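# Press a hole punch lever down and hold it

## Task

Push the hole punch's lever fully down, then finish with the gripper keeping it pressed down and motionless. The punch has to stay upright and sitting on the table, and nothing may be pushed or knocked off the table; otherwise the task counts as failed.

## Robot and tools

Robot: one seven-joint xArm7 arm carrying a parallel two-finger gripper. There is only one arm, so every call commands that single arm.

Frames: the scene frame has its origin on the table top right below the arm's base. +z is up, and +y lies to the left when you face along +x. The base may be slightly tilted relative to the table. The gripper's own frame has +z running out along the fingers, and the fingers open and close along its y axis. end_effector_position is the point between the closed finger pads, roughly 2 cm short of the fingertips; closing the fingers pushes the tips about 10 mm further along gripper +z.

Rows: every motion uses a row of 7 plain numbers, each in [-1, 1]: dx, dy, dz, rx, ry, rz, opening. The first six are an offset, not a pose. They are expressed in the gripper's own axes and counted from the gripper pose printed in the most recent result that shows it (before any such result in the scene, or for a second call within one reply, from wherever the gripper is when the action begins). Scale: 1.0 equals 0.6 m for dx, dy, dz and 180 degrees for rotation; rx, ry, rz form a single rotation vector. opening is absolute, not an offset: +1 is fully open (0.084 m), -1 is closed. All zeros is not a pause: it drives the gripper back to the reference pose.

execute_actions: argument actions is a list holding one item or none. Empty list: just report the current state. {"rows": [...], "steps": n}: up to 15 rows, n up to 15 (default 15), each step lasting 1/30 s; row k is applied on step k, and the final row repeats if steps exceed rows. Every row is measured from the same reference pose, not from the row before it. {"steps": n} alone is a wait of up to 300 steps, counted from the previous result, so your reply time is included. Optional pictures (true/false) controls whether camera images come back; by default they do. A refused call moves nothing.

move: target is one 7-number row as above (offset from the last shown pose, opening absolute, sent at the start). speed is the path's top speed in m/s, 0.002 to 0.5, default 0.25; rotation is capped at twice that in rad/s. The gripper follows a straight path lasting 0.5 to 10 s (cut off at 10 s), turning the shorter way. It does not slow for obstacles, may lag or overshoot speed, especially with the arm stretched out. The result ends with a move: line: done (settled near target), off_target, moving, held or fault, plus which limits acted (paced = the sent pose was clipped; held = a check blocked some steps, after which the arm may suddenly move fast), and the remaining distance to target.

wait: seconds from 0 to 10; nothing new is sent. zoom_image: camera is cam_high, cam_low or cam_wrist; region is [x0, y0, x1, y1] pixels with (0,0) at top-left, at most 504 by 504, of that camera's latest 896x504 image. read_manual: only returns licence texts (section "licences"). finished_scene: pass the current scene's number; it is final and reports whether the task was achieved, so call it only once the lever is held down and still.

Motion limits: each control step the commanded pose is clipped to within 70 mm and 16 degrees of the measured pose, then reached by damped inverse kinematics, favouring position over orientation. After an action ends, the arm only continues to the last clipped pose, so a far target needs further actions; compare the result pose and send the remainder. Joint ranges are given in the result's Joint positions order; the elbow cannot fully straighten.

Result lines: end_effector_position (m) and end_effector_quat_wxyz in the scene frame, linear and angular velocities, grip_measured (same scale as opening), joint positions, and joint torques (raw drive output with offset and noise, nonzero even in free air). The printed hand position can be off, more at long reach. "pose unreachable" means the clearance check altered or blocked the command; HELD marks steps where it did. "Hand target" shows where the controller is currently driving the gripper. MOTOR HOT appears from 65 °C; at 80 °C an OVER-TEMPERATURE FAULT brakes the arm until it cools, so long hard holding is costly.

Gripping: to hold something, command an opening clearly below grip_measured; the bigger the gap, the harder the squeeze (about 24 N per pad at most).

Torque fault: if contact pushes a joint to its load limit (waist 46.5, shoulder 46.5, upper arm roll 27.9, elbow 27.9, forearm roll 27.9, wrist pitch 18.6, wrist roll 18.6 N m), the arm stops, backs that joint off, freezes for 10 s and drops the rest of the call.

Cameras: cam_high (overhead, from about [0.38, 0.67, 1.20]), cam_low (low front view) and cam_wrist (on the gripper). Calibration numbers are approximate and may be slightly off per scene.

Things to avoid: fast contact with the lever or punch (impact grows with speed), aiming far beyond the contact point (that presses harder), tipping or sliding the punch, and sweeping anything off the table. Approach the lever slowly from above, press just past the contact until it bottoms out, then hold steadily without excessive force.

Each tool is called by a JSON object that holds its "fn" and its "kwargs".

## Session

{"fn": "execute_actions", "kwargs": {"actions": []}}

Scene clock: 0.00 s of 4600.00 s.
end_effector_position=(+0.7997, +0.0748, +0.3051) grip_measured=+1.00 end_effector_quat_wxyz=(+0.105, +0.766, +0.617, +0.149) end_effector_velocity=(-0.000, -0.000, +0.000) end_effector_angular_velocity=(-0.001, -0.000, +0.000)
Joint positions: [ 0.509 -0.622 -0.223  1.196 -0.361  0.613 -1.02   0.084]
Joint velocities: [-0.001 -0.001 -0.    -0.    -0.001  0.     0.    -0.   ]
Joint torques (N m, as the arm reports them, + toward a larger angle): no reading
Motor temperatures (°C, as the motors report them): [31 31 36 38 33 34 33]
Hand target: +0.800, +0.075, +0.305; +0.105, +0.766, +0.617, +0.149

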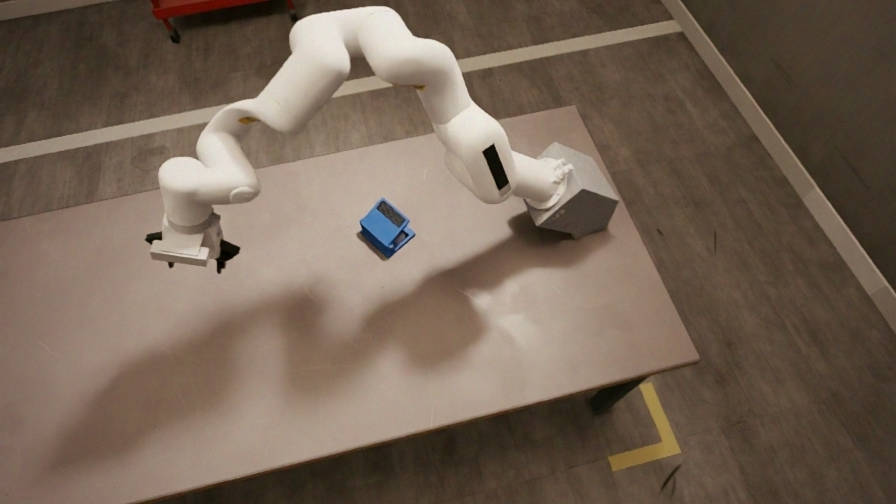

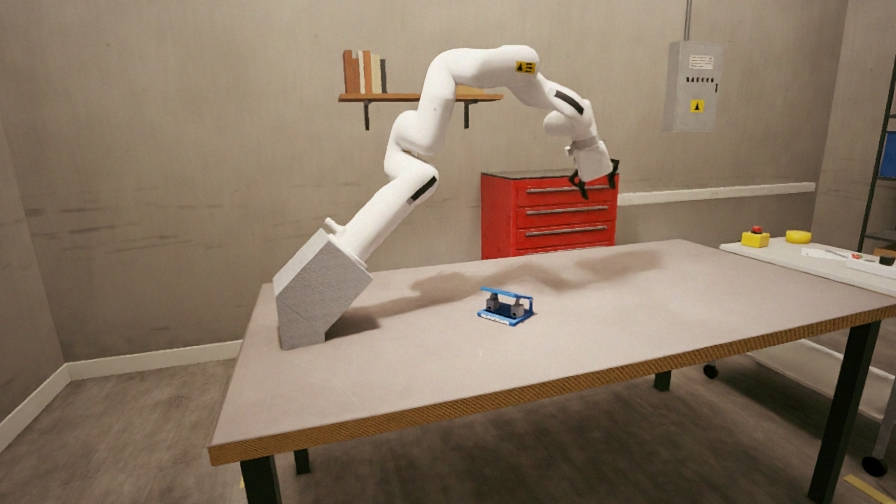

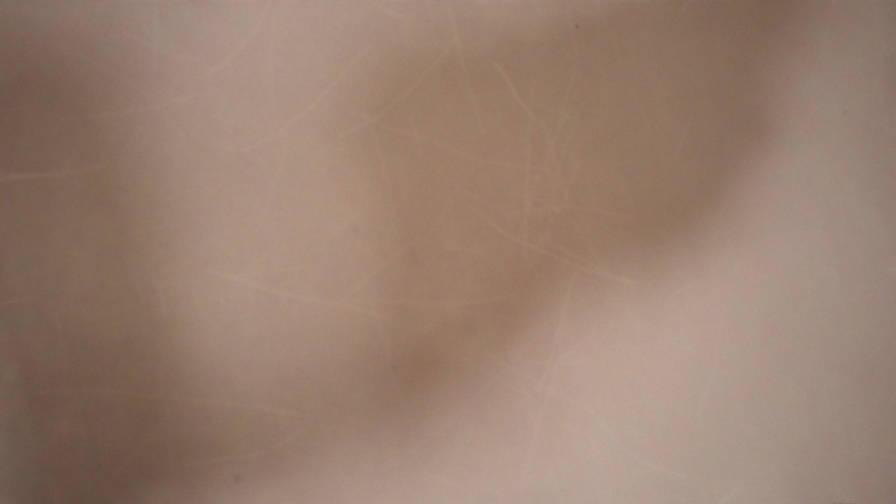

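{"fn": "zoom_image", "kwargs": {"camera": "cam_high", "region": [330, 180, 450, 270]}}

{"fn": "zoom_image", "kwargs": {"camera": "cam_low", "region": [450, 270, 570, 340]}}

Region (330, 180, 450, 270) of cam_high's 896x504 image, scaled by 4.200, with more detail than that image has; it fills the top 378 rows of this view, and the rest is white.

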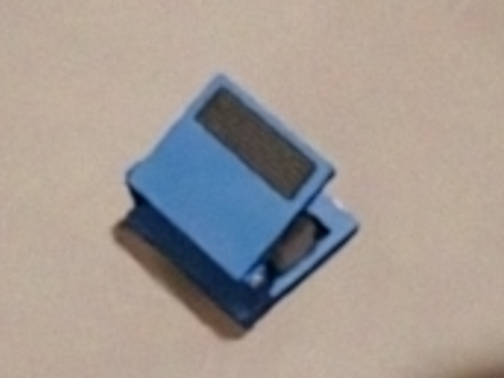

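Region (450, 270, 570, 340) of cam_low's 896x504 image, scaled by 4.200, with more detail than that image has; it fills the top 294 rows of this view, and the rest is white.

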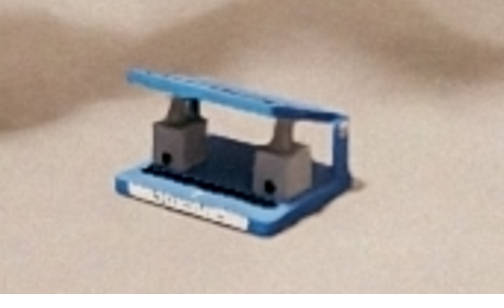

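{"fn": "move", "kwargs": {"target": [-0.502,-0.643,0.005,0.1125,-0.032,0,-1]}}

Scene clock: 25.20 s of 4600.00 s.
end_effector_position=(+0.3904, -0.1350, +0.1393) grip_measured=-1.00 end_effector_quat_wxyz=(-0.000, +0.779, +0.627, +0.001) end_effector_velocity=(-0.002, -0.001, -0.001) end_effector_angular_velocity=(+0.002, +0.002, -0.002)
Joint positions: [ 0.116 -1.222 -0.949  0.145 -0.625  0.493 -1.623  0.   ]
Joint velocities: [-0.001  0.004 -0.009 -0.002 -0.002 -0.004 -0.005  0.   ]
Joint torques (N m, as the arm reports them, + toward a larger angle): [-7.37 -0.04  3.5  14.16  0.   -1.88 -0.28]
Motor temperatures (°C, as the motors report them): [31 32 36 41 33 34 33]
Hand target: +0.390, -0.135, +0.139; -0.000, +0.779, +0.627, +0.001
Off the commanded pose: 0.001 m, 0 deg.
After step 90, 19.67 s passed at rest.
move: done
camera_calibration (this result's frames):
cam_wrist: T_world_to_cam=[[0.974035, -0.226362, -0.00390369, -0.373435], [-0.226326, -0.974019, 0.00795145, 0.0211762], [-0.00560217, -0.00686149, -0.999961, 0.268415], [0, 0, 0, 1]] pos_world=[0.370035, -0.0620636, 0.266779]

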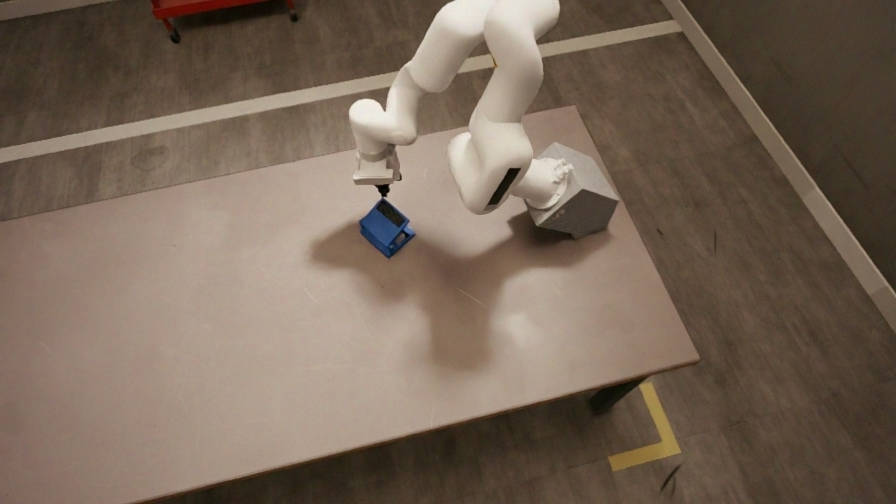

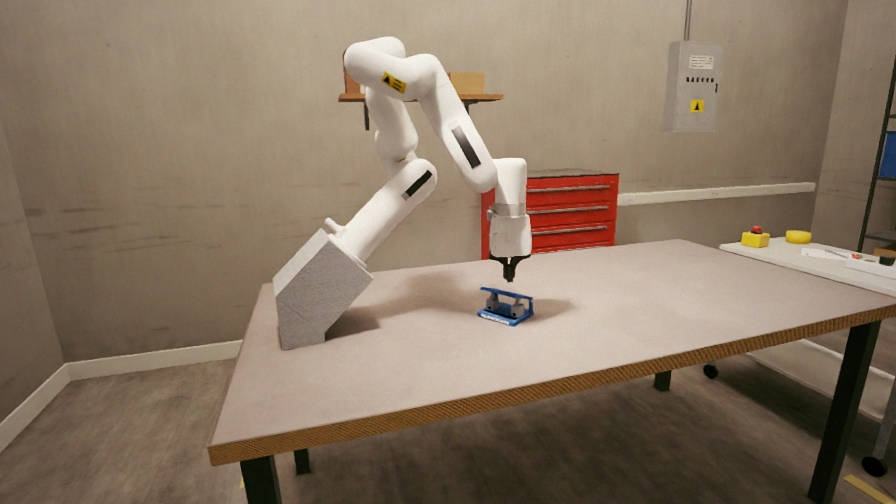

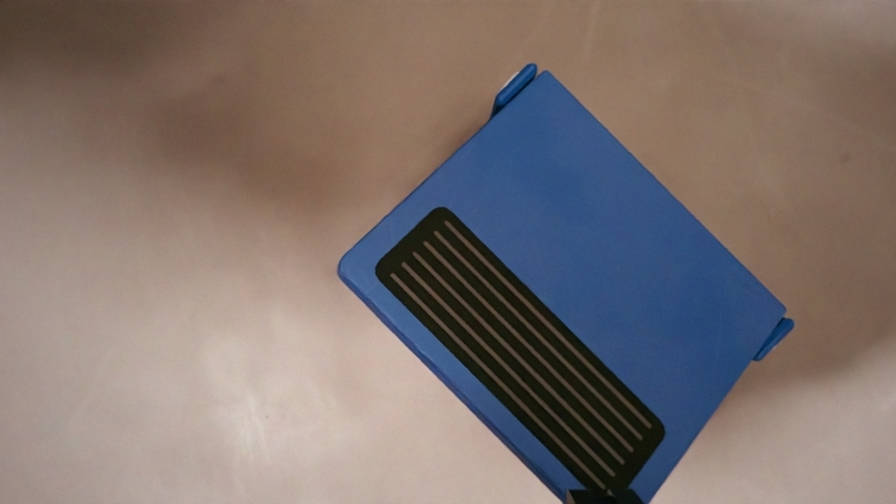

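{"fn": "move", "kwargs": {"target": [0.071,-0.0275,0.03,0,0,0,-1]}}

{"fn": "move", "kwargs": {"target": [0,0,0.075,0,0,0,-1], "speed": 0.03}}

Scene clock: 38.00 s of 4600.00 s.
end_effector_position=(+0.3835, -0.0903, +0.1215) grip_measured=-1.00 end_effector_quat_wxyz=(-0.000, +0.779, +0.627, +0.001) end_effector_velocity=(-0.000, +0.002, -0.001) end_effector_angular_velocity=(-0.001, +0.001, -0.002)
Joint positions: [ 0.103 -1.198 -0.854  0.036 -0.643  0.39  -1.499  0.   ]
Joint velocities: [ 0.     0.007  0.007 -0.004 -0.    -0.009  0.01   0.   ]
Joint torques (N m, as the arm reports them, + toward a larger angle): [-5.39 -0.14  2.38 12.98 -0.06 -1.92 -0.2 ]
Motor temperatures (°C, as the motors report them): [31 32 36 40 33 34 33]
Hand target: +0.383, -0.090, +0.121; -0.000, +0.779, +0.627, +0.001
Off the commanded pose: 0.000 m, 0 deg.
After step 90, 8.97 s passed at rest.
move: done
camera_calibration (this result's frames):
cam_wrist: T_world_to_cam=[[0.973949, -0.226741, -0.00354805, -0.356691], [-0.226707, -0.973929, 0.0081482, 0.063442], [-0.00530308, -0.00713156, -0.999961, 0.250812], [0, 0, 0, 1]] pos_world=[0.363111, -0.0172998, 0.249019]

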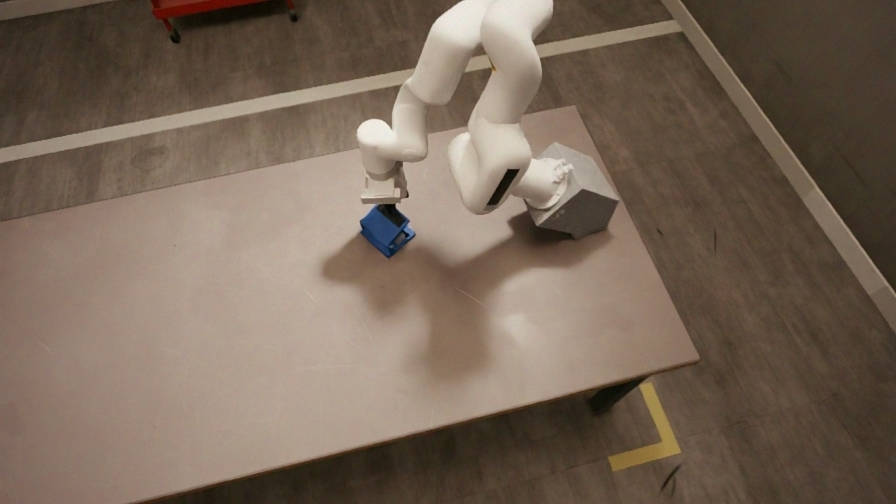

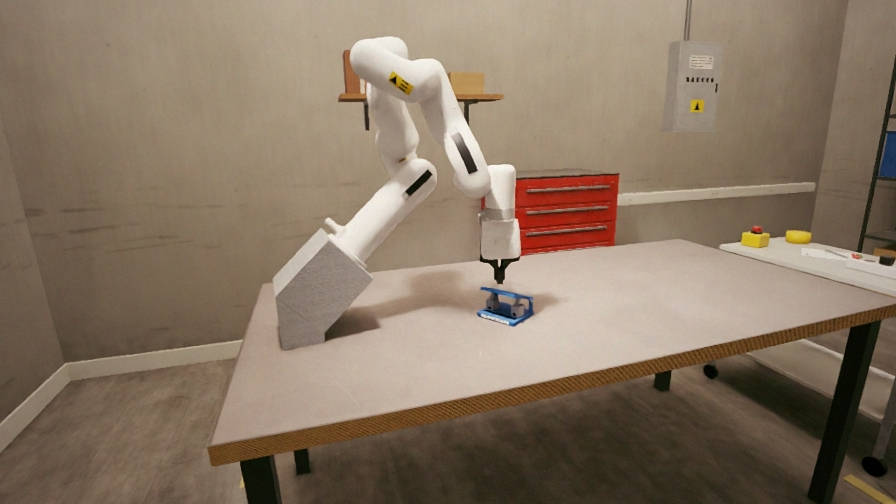

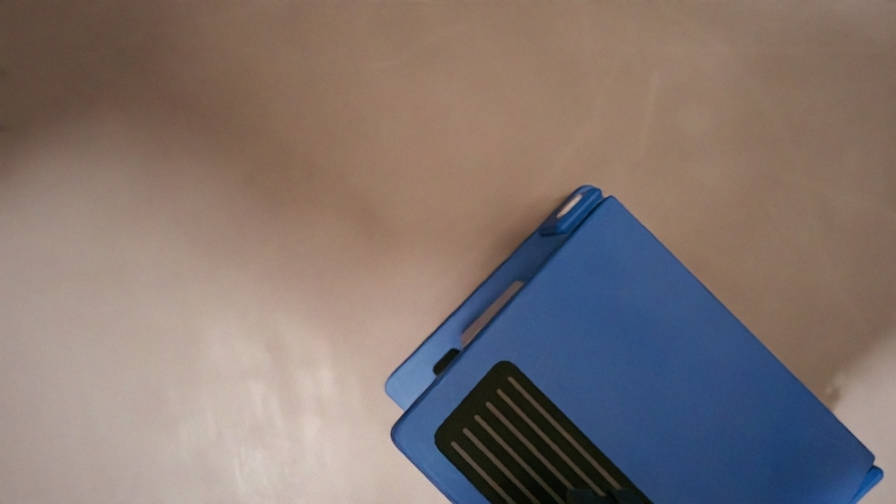

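Scene clock: 39.87 s of 4600.00 s.
end_effector_position=(+0.3832, -0.0908, +0.0768) grip_measured=-1.00 end_effector_quat_wxyz=(+0.000, +0.779, +0.627, +0.000) end_effector_velocity=(+0.001, +0.001, -0.001) end_effector_angular_velocity=(+0.001, -0.003, +0.004)
Joint positions: [ 0.238 -0.831 -0.925  0.072 -0.687  0.036 -1.442  0.   ]
Joint velocities: [ 0.006  0.012 -0.     0.001 -0.002 -0.015  0.002  0.   ]
Joint torques (N m, as the arm reports them, + toward a larger angle): [-2.93 -1.77  1.22  5.18 -0.37 -1.55 -0.25]
Motor temperatures (°C, as the motors report them): [31 32 36 40 33 34 33]
Hand target: +0.383, -0.091, +0.077; +0.000, +0.779, +0.627, +0.001
Off the commanded pose: 0.001 m, 0 deg.
move: done
camera_calibration (this result's frames):
cam_wrist: T_world_to_cam=[[0.97379, -0.227415, -0.00386605, -0.356716], [-0.227367, -0.973757, 0.0100737, 0.0633595], [-0.00605551, -0.00893066, -0.999942, 0.206153], [0, 0, 0, 1]] pos_world=[0.363021, -0.0175849, 0.204124]

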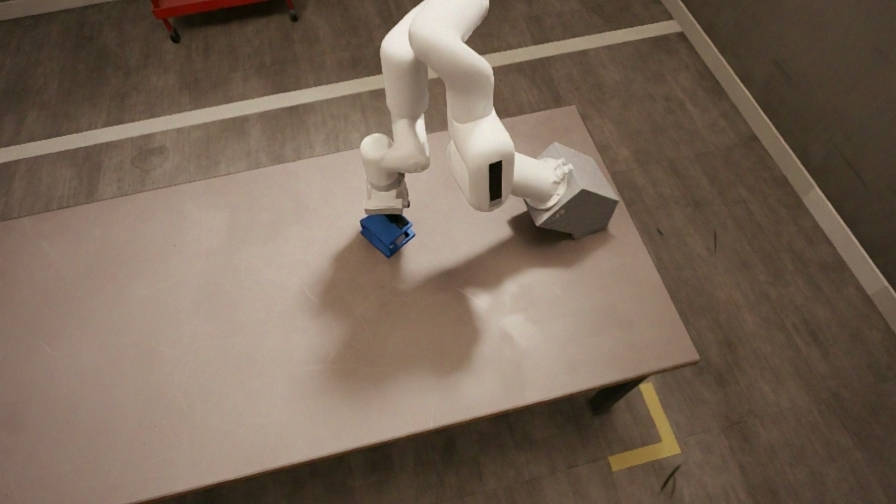

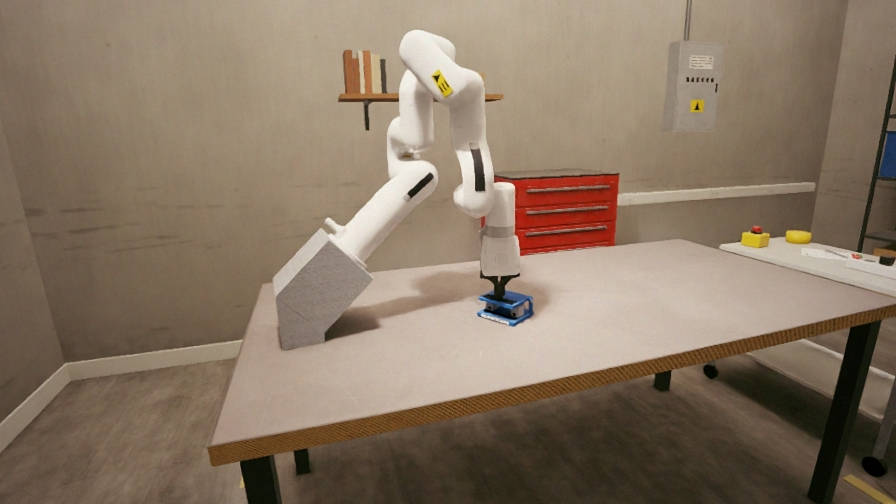

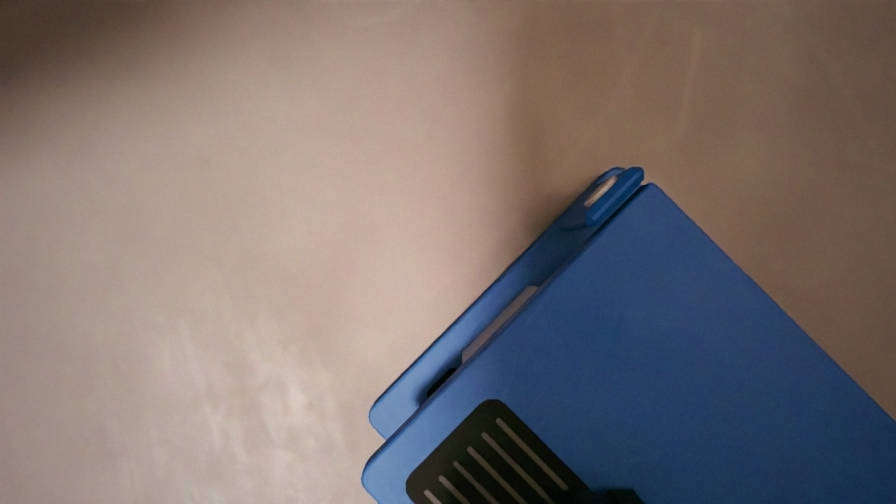

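{"fn": "move", "kwargs": {"target": [0,0,0.025,0,0,0,-1], "speed": 0.02}}

{"fn": "zoom_image", "kwargs": {"camera": "cam_low", "region": [450, 260, 570, 340]}}

Scene clock: 53.23 s of 4600.00 s.
end_effector_position=(+0.3996, -0.0906, +0.0783) grip_measured=-1.00 end_effector_quat_wxyz=(+0.021, +0.785, +0.618, +0.031) end_effector_velocity=(+0.001, -0.000, +0.000) end_effector_angular_velocity=(-0.001, -0.001, +0.001)
Joint positions: [ 0.265 -0.806 -0.948  0.072 -0.677 -0.065 -1.434  0.   ]
Joint velocities: [ 0.001  0.001 -0.     0.001 -0.    -0.001 -0.     0.   ]
Joint torques (N m, as the arm reports them, + toward a larger angle): [-4.41 -0.37 -0.71  1.08 -0.06  0.13 -0.16]
Motor temperatures (°C, as the motors report them): [31 32 36 39 33 34 33]
Hand target: +0.400, -0.091, +0.078; +0.021, +0.785, +0.618, +0.031
Off the commanded pose: 0.023 m, 4 deg.
TORQUE FAULT: the external load on joint 2 (shoulder) reached its load limit, and the arm stopped for 10 seconds. The arm's remaining commands of this call were not run. Joint 2 (shoulder) moved back by up to 3 degrees. The gripper holds there, with its grip as last carried out, and the arm accepts commands again: back off and push less far. The arm stops again, at the same cost, whenever a joint's load reaches its limit.
move: fault
camera_calibration (this result's frames):
cam_wrist: T_world_to_cam=[[0.966377, -0.248634, 0.0655454, -0.376942], [-0.248354, -0.968588, -0.0125132, 0.0778859], [0.0665978, -0.00418601, -0.997771, 0.179025], [0, 0, 0, 1]] pos_world=[0.371689, -0.0175319, 0.204308]

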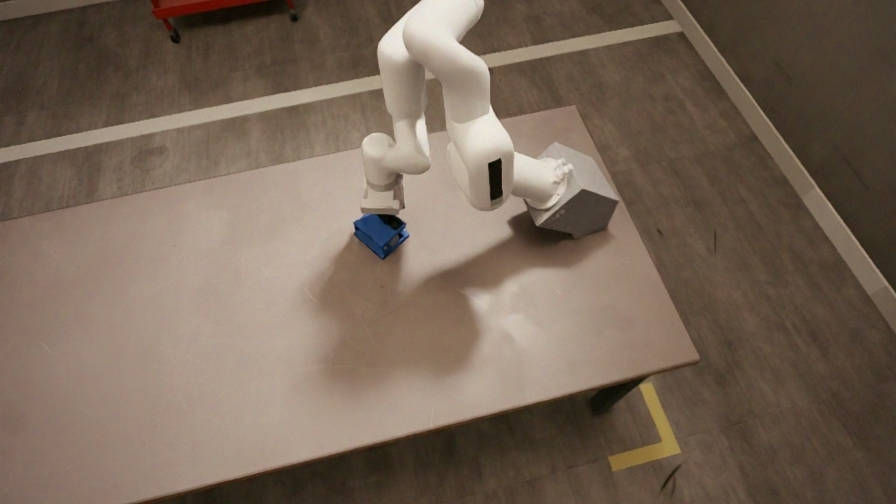

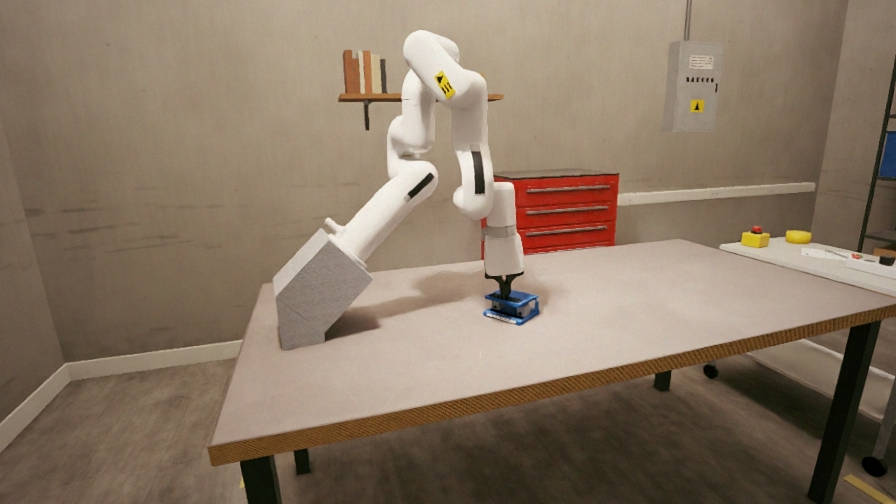

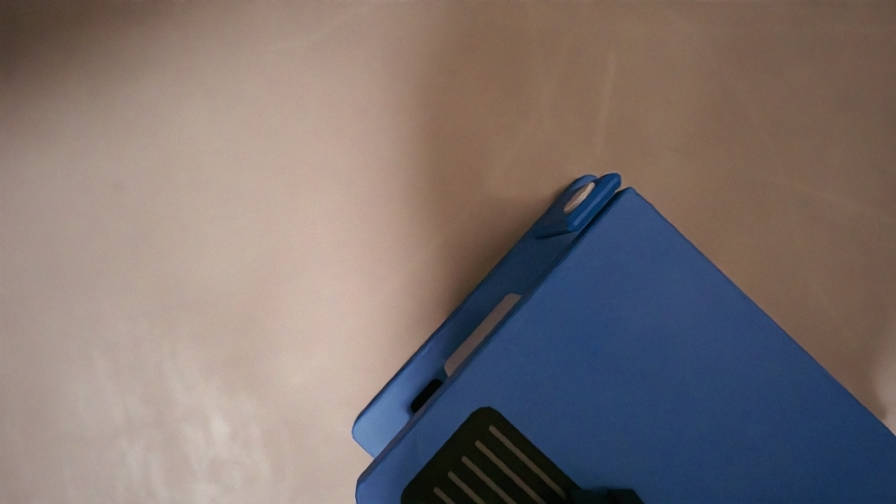

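Region (450, 260, 570, 340) of cam_low's 896x504 image, scaled by 4.200, with more detail than that image has.

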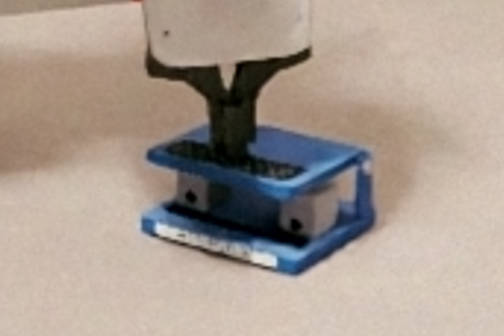

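{"fn": "move", "kwargs": {"target": [0.005,0.02,-0.02,0.13,-0.033,0,-1], "speed": 0.08}}

Scene clock: 63.47 s of 4600.00 s.
end_effector_position=(+0.4109, -0.0902, +0.0911) grip_measured=-1.00 end_effector_quat_wxyz=(-0.107, +0.774, +0.609, -0.135) end_effector_velocity=(+0.000, -0.001, +0.001) end_effector_angular_velocity=(-0.001, +0.009, -0.003)
Joint positions: [ 0.421 -0.83  -0.736  0.39  -0.486  0.651 -1.337  0.   ]
Joint velocities: [ 0.003  0.004 -0.     0.009  0.005  0.013 -0.001  0.   ]
Joint torques (N m, as the arm reports them, + toward a larger angle): [-8.61 -3.62  0.43  9.24 -0.52 -1.19 -0.38]
Motor temperatures (°C, as the motors report them): [31 32 36 39 33 34 33]
Hand target: +0.411, -0.090, +0.091; -0.107, +0.774, +0.609, -0.136
Off the commanded pose: 0.000 m, 0 deg.
After step 90, 4.30 s passed at rest.
move: done
camera_calibration (this result's frames):
cam_wrist: T_world_to_cam=[[0.909476, -0.247178, -0.3343, -0.328679], [-0.229091, -0.968936, 0.0931708, 0.0637095], [-0.346945, -0.00815149, -0.93785, 0.3551], [0, 0, 0, 1]] pos_world=[0.436722, -0.0166173, 0.217217]

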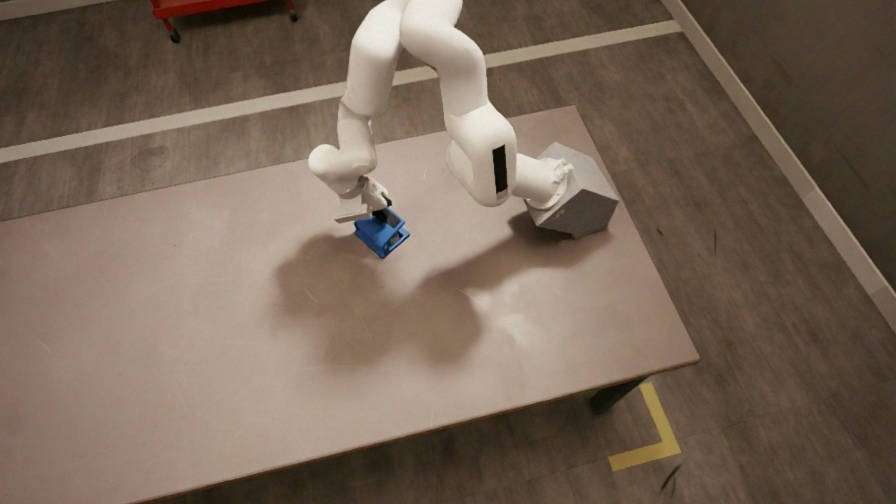

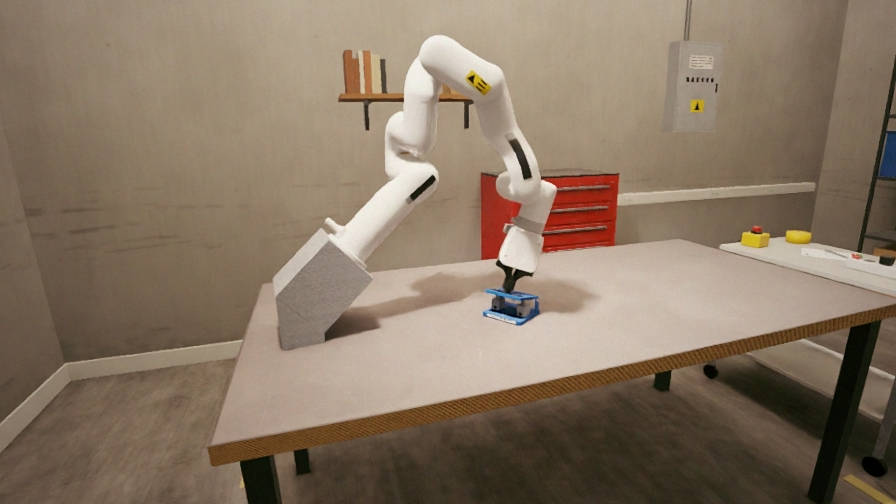

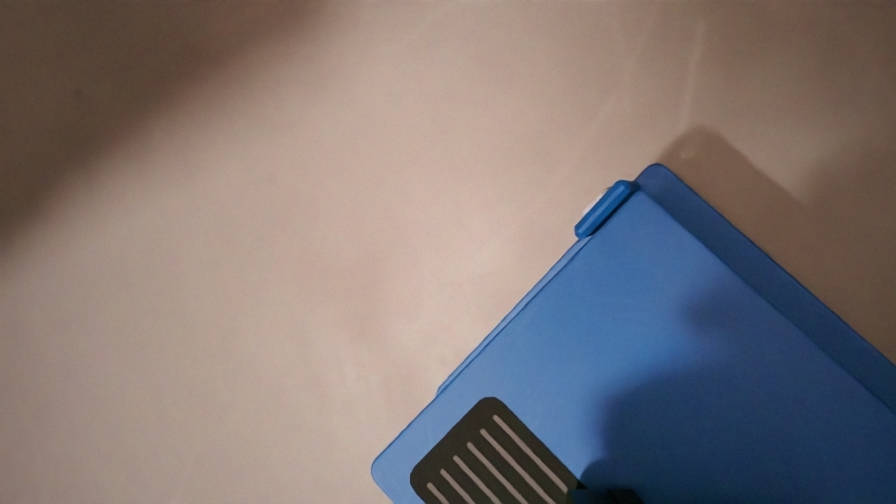

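{"fn": "move", "kwargs": {"target": [0.003,0.011,0.031,0,0,0,-1], "speed": 0.015}}

{"fn": "zoom_image", "kwargs": {"camera": "cam_low", "region": [450, 260, 570, 340]}}

Scene clock: 67.87 s of 4600.00 s.
end_effector_position=(+0.4103, -0.0910, +0.0736) grip_measured=-1.00 end_effector_quat_wxyz=(-0.109, +0.774, +0.609, -0.139) end_effector_velocity=(-0.002, +0.001, -0.001) end_effector_angular_velocity=(+0.004, +0.011, +0.000)
Joint positions: [ 0.463 -0.753 -0.775  0.403 -0.486  0.588 -1.332  0.   ]
Joint velocities: [ 0.017  0.002 -0.013  0.007 -0.007  0.011  0.006  0.   ]
Joint torques (N m, as the arm reports them, + toward a larger angle): [12.78 13.04 -2.95 -0.17 -1.26 -9.37  0.21]
Motor temperatures (°C, as the motors report them): [31 32 36 39 33 34 33]
Hand target: +0.411, -0.090, +0.071; -0.107, +0.774, +0.609, -0.136
Off the commanded pose: 0.003 m, 0 deg.
move: done
camera_calibration (this result's frames):
cam_wrist: T_world_to_cam=[[0.906666, -0.24847, -0.340909, -0.332643], [-0.229139, -0.968594, 0.0965483, 0.0641984], [-0.354192, -0.00942161, -0.935125, 0.341207], [0, 0, 0, 1]] pos_world=[0.437159, -0.0172548, 0.199473]

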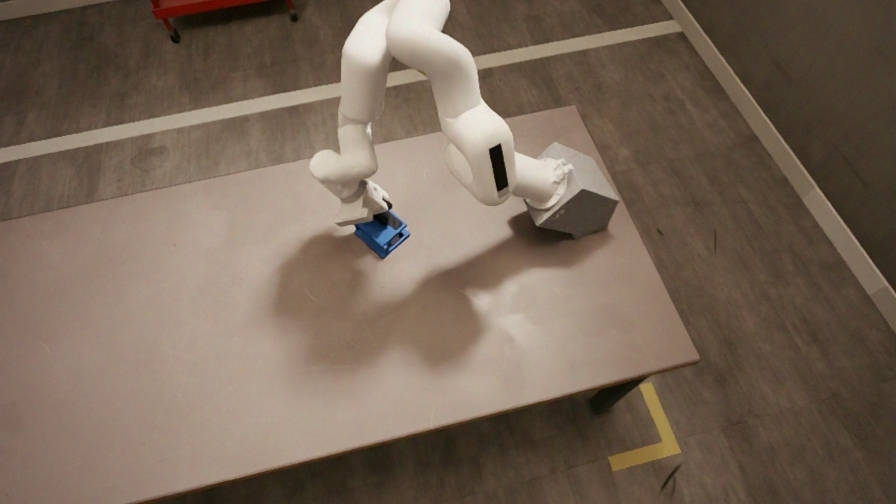

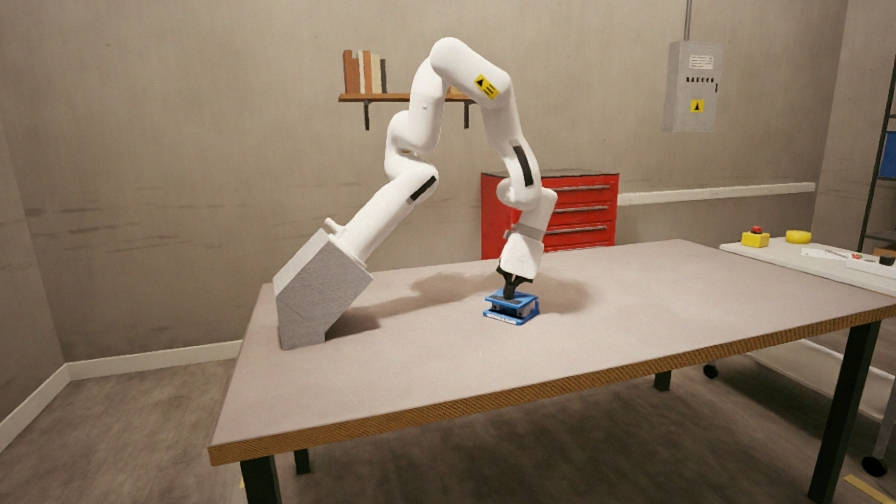

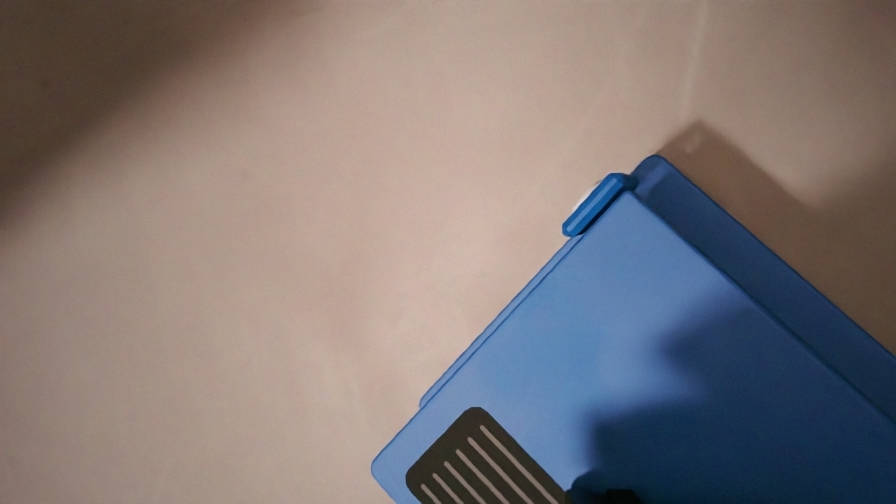

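Region (450, 260, 570, 340) of cam_low's 896x504 image, scaled by 4.200, with more detail than that image has.

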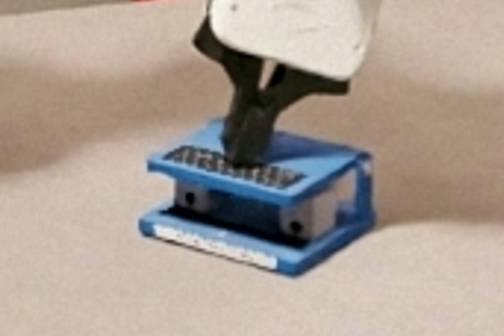

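{"fn": "execute_actions", "kwargs": {"actions": [], "pictures": false}}

Scene clock: 71.70 s of 4600.00 s.
end_effector_position=(+0.4097, -0.0907, +0.0734) grip_measured=-1.00 end_effector_quat_wxyz=(-0.109, +0.774, +0.608, -0.137) end_effector_velocity=(-0.000, +0.000, -0.000) end_effector_angular_velocity=(+0.000, +0.001, +0.000)
Joint positions: [ 0.464 -0.755 -0.779  0.401 -0.487  0.585 -1.331  0.   ]
Joint velocities: [ 0.  0. -0. -0.  0.  0. -0.  0.]
Joint torques (N m, as the arm reports them, + toward a larger angle): [15.44 14.29 -2.83 -5.27 -1.01 -8.67  0.23]
Motor temperatures (°C, as the motors report them): [31 32 36 39 33 35 33]
Hand target: +0.411, -0.090, +0.071; -0.107, +0.774, +0.609, -0.136
Off the commanded pose: 0.003 m, 0 deg.
Steps of this call (steps 1 to 90: nothing new was sent; then 0.83 s passed at rest). Readings (end_effector_position):
1: (+0.4102, -0.0910, +0.0736)
2: (+0.4102, -0.0909, +0.0736)
4: (+0.4101, -0.0909, +0.0735)
8: (+0.4099, -0.0908, +0.0735)
90: the state above

{"fn": "finished_scene", "kwargs": {"scene": 1}}

The scene is finished: the task was done.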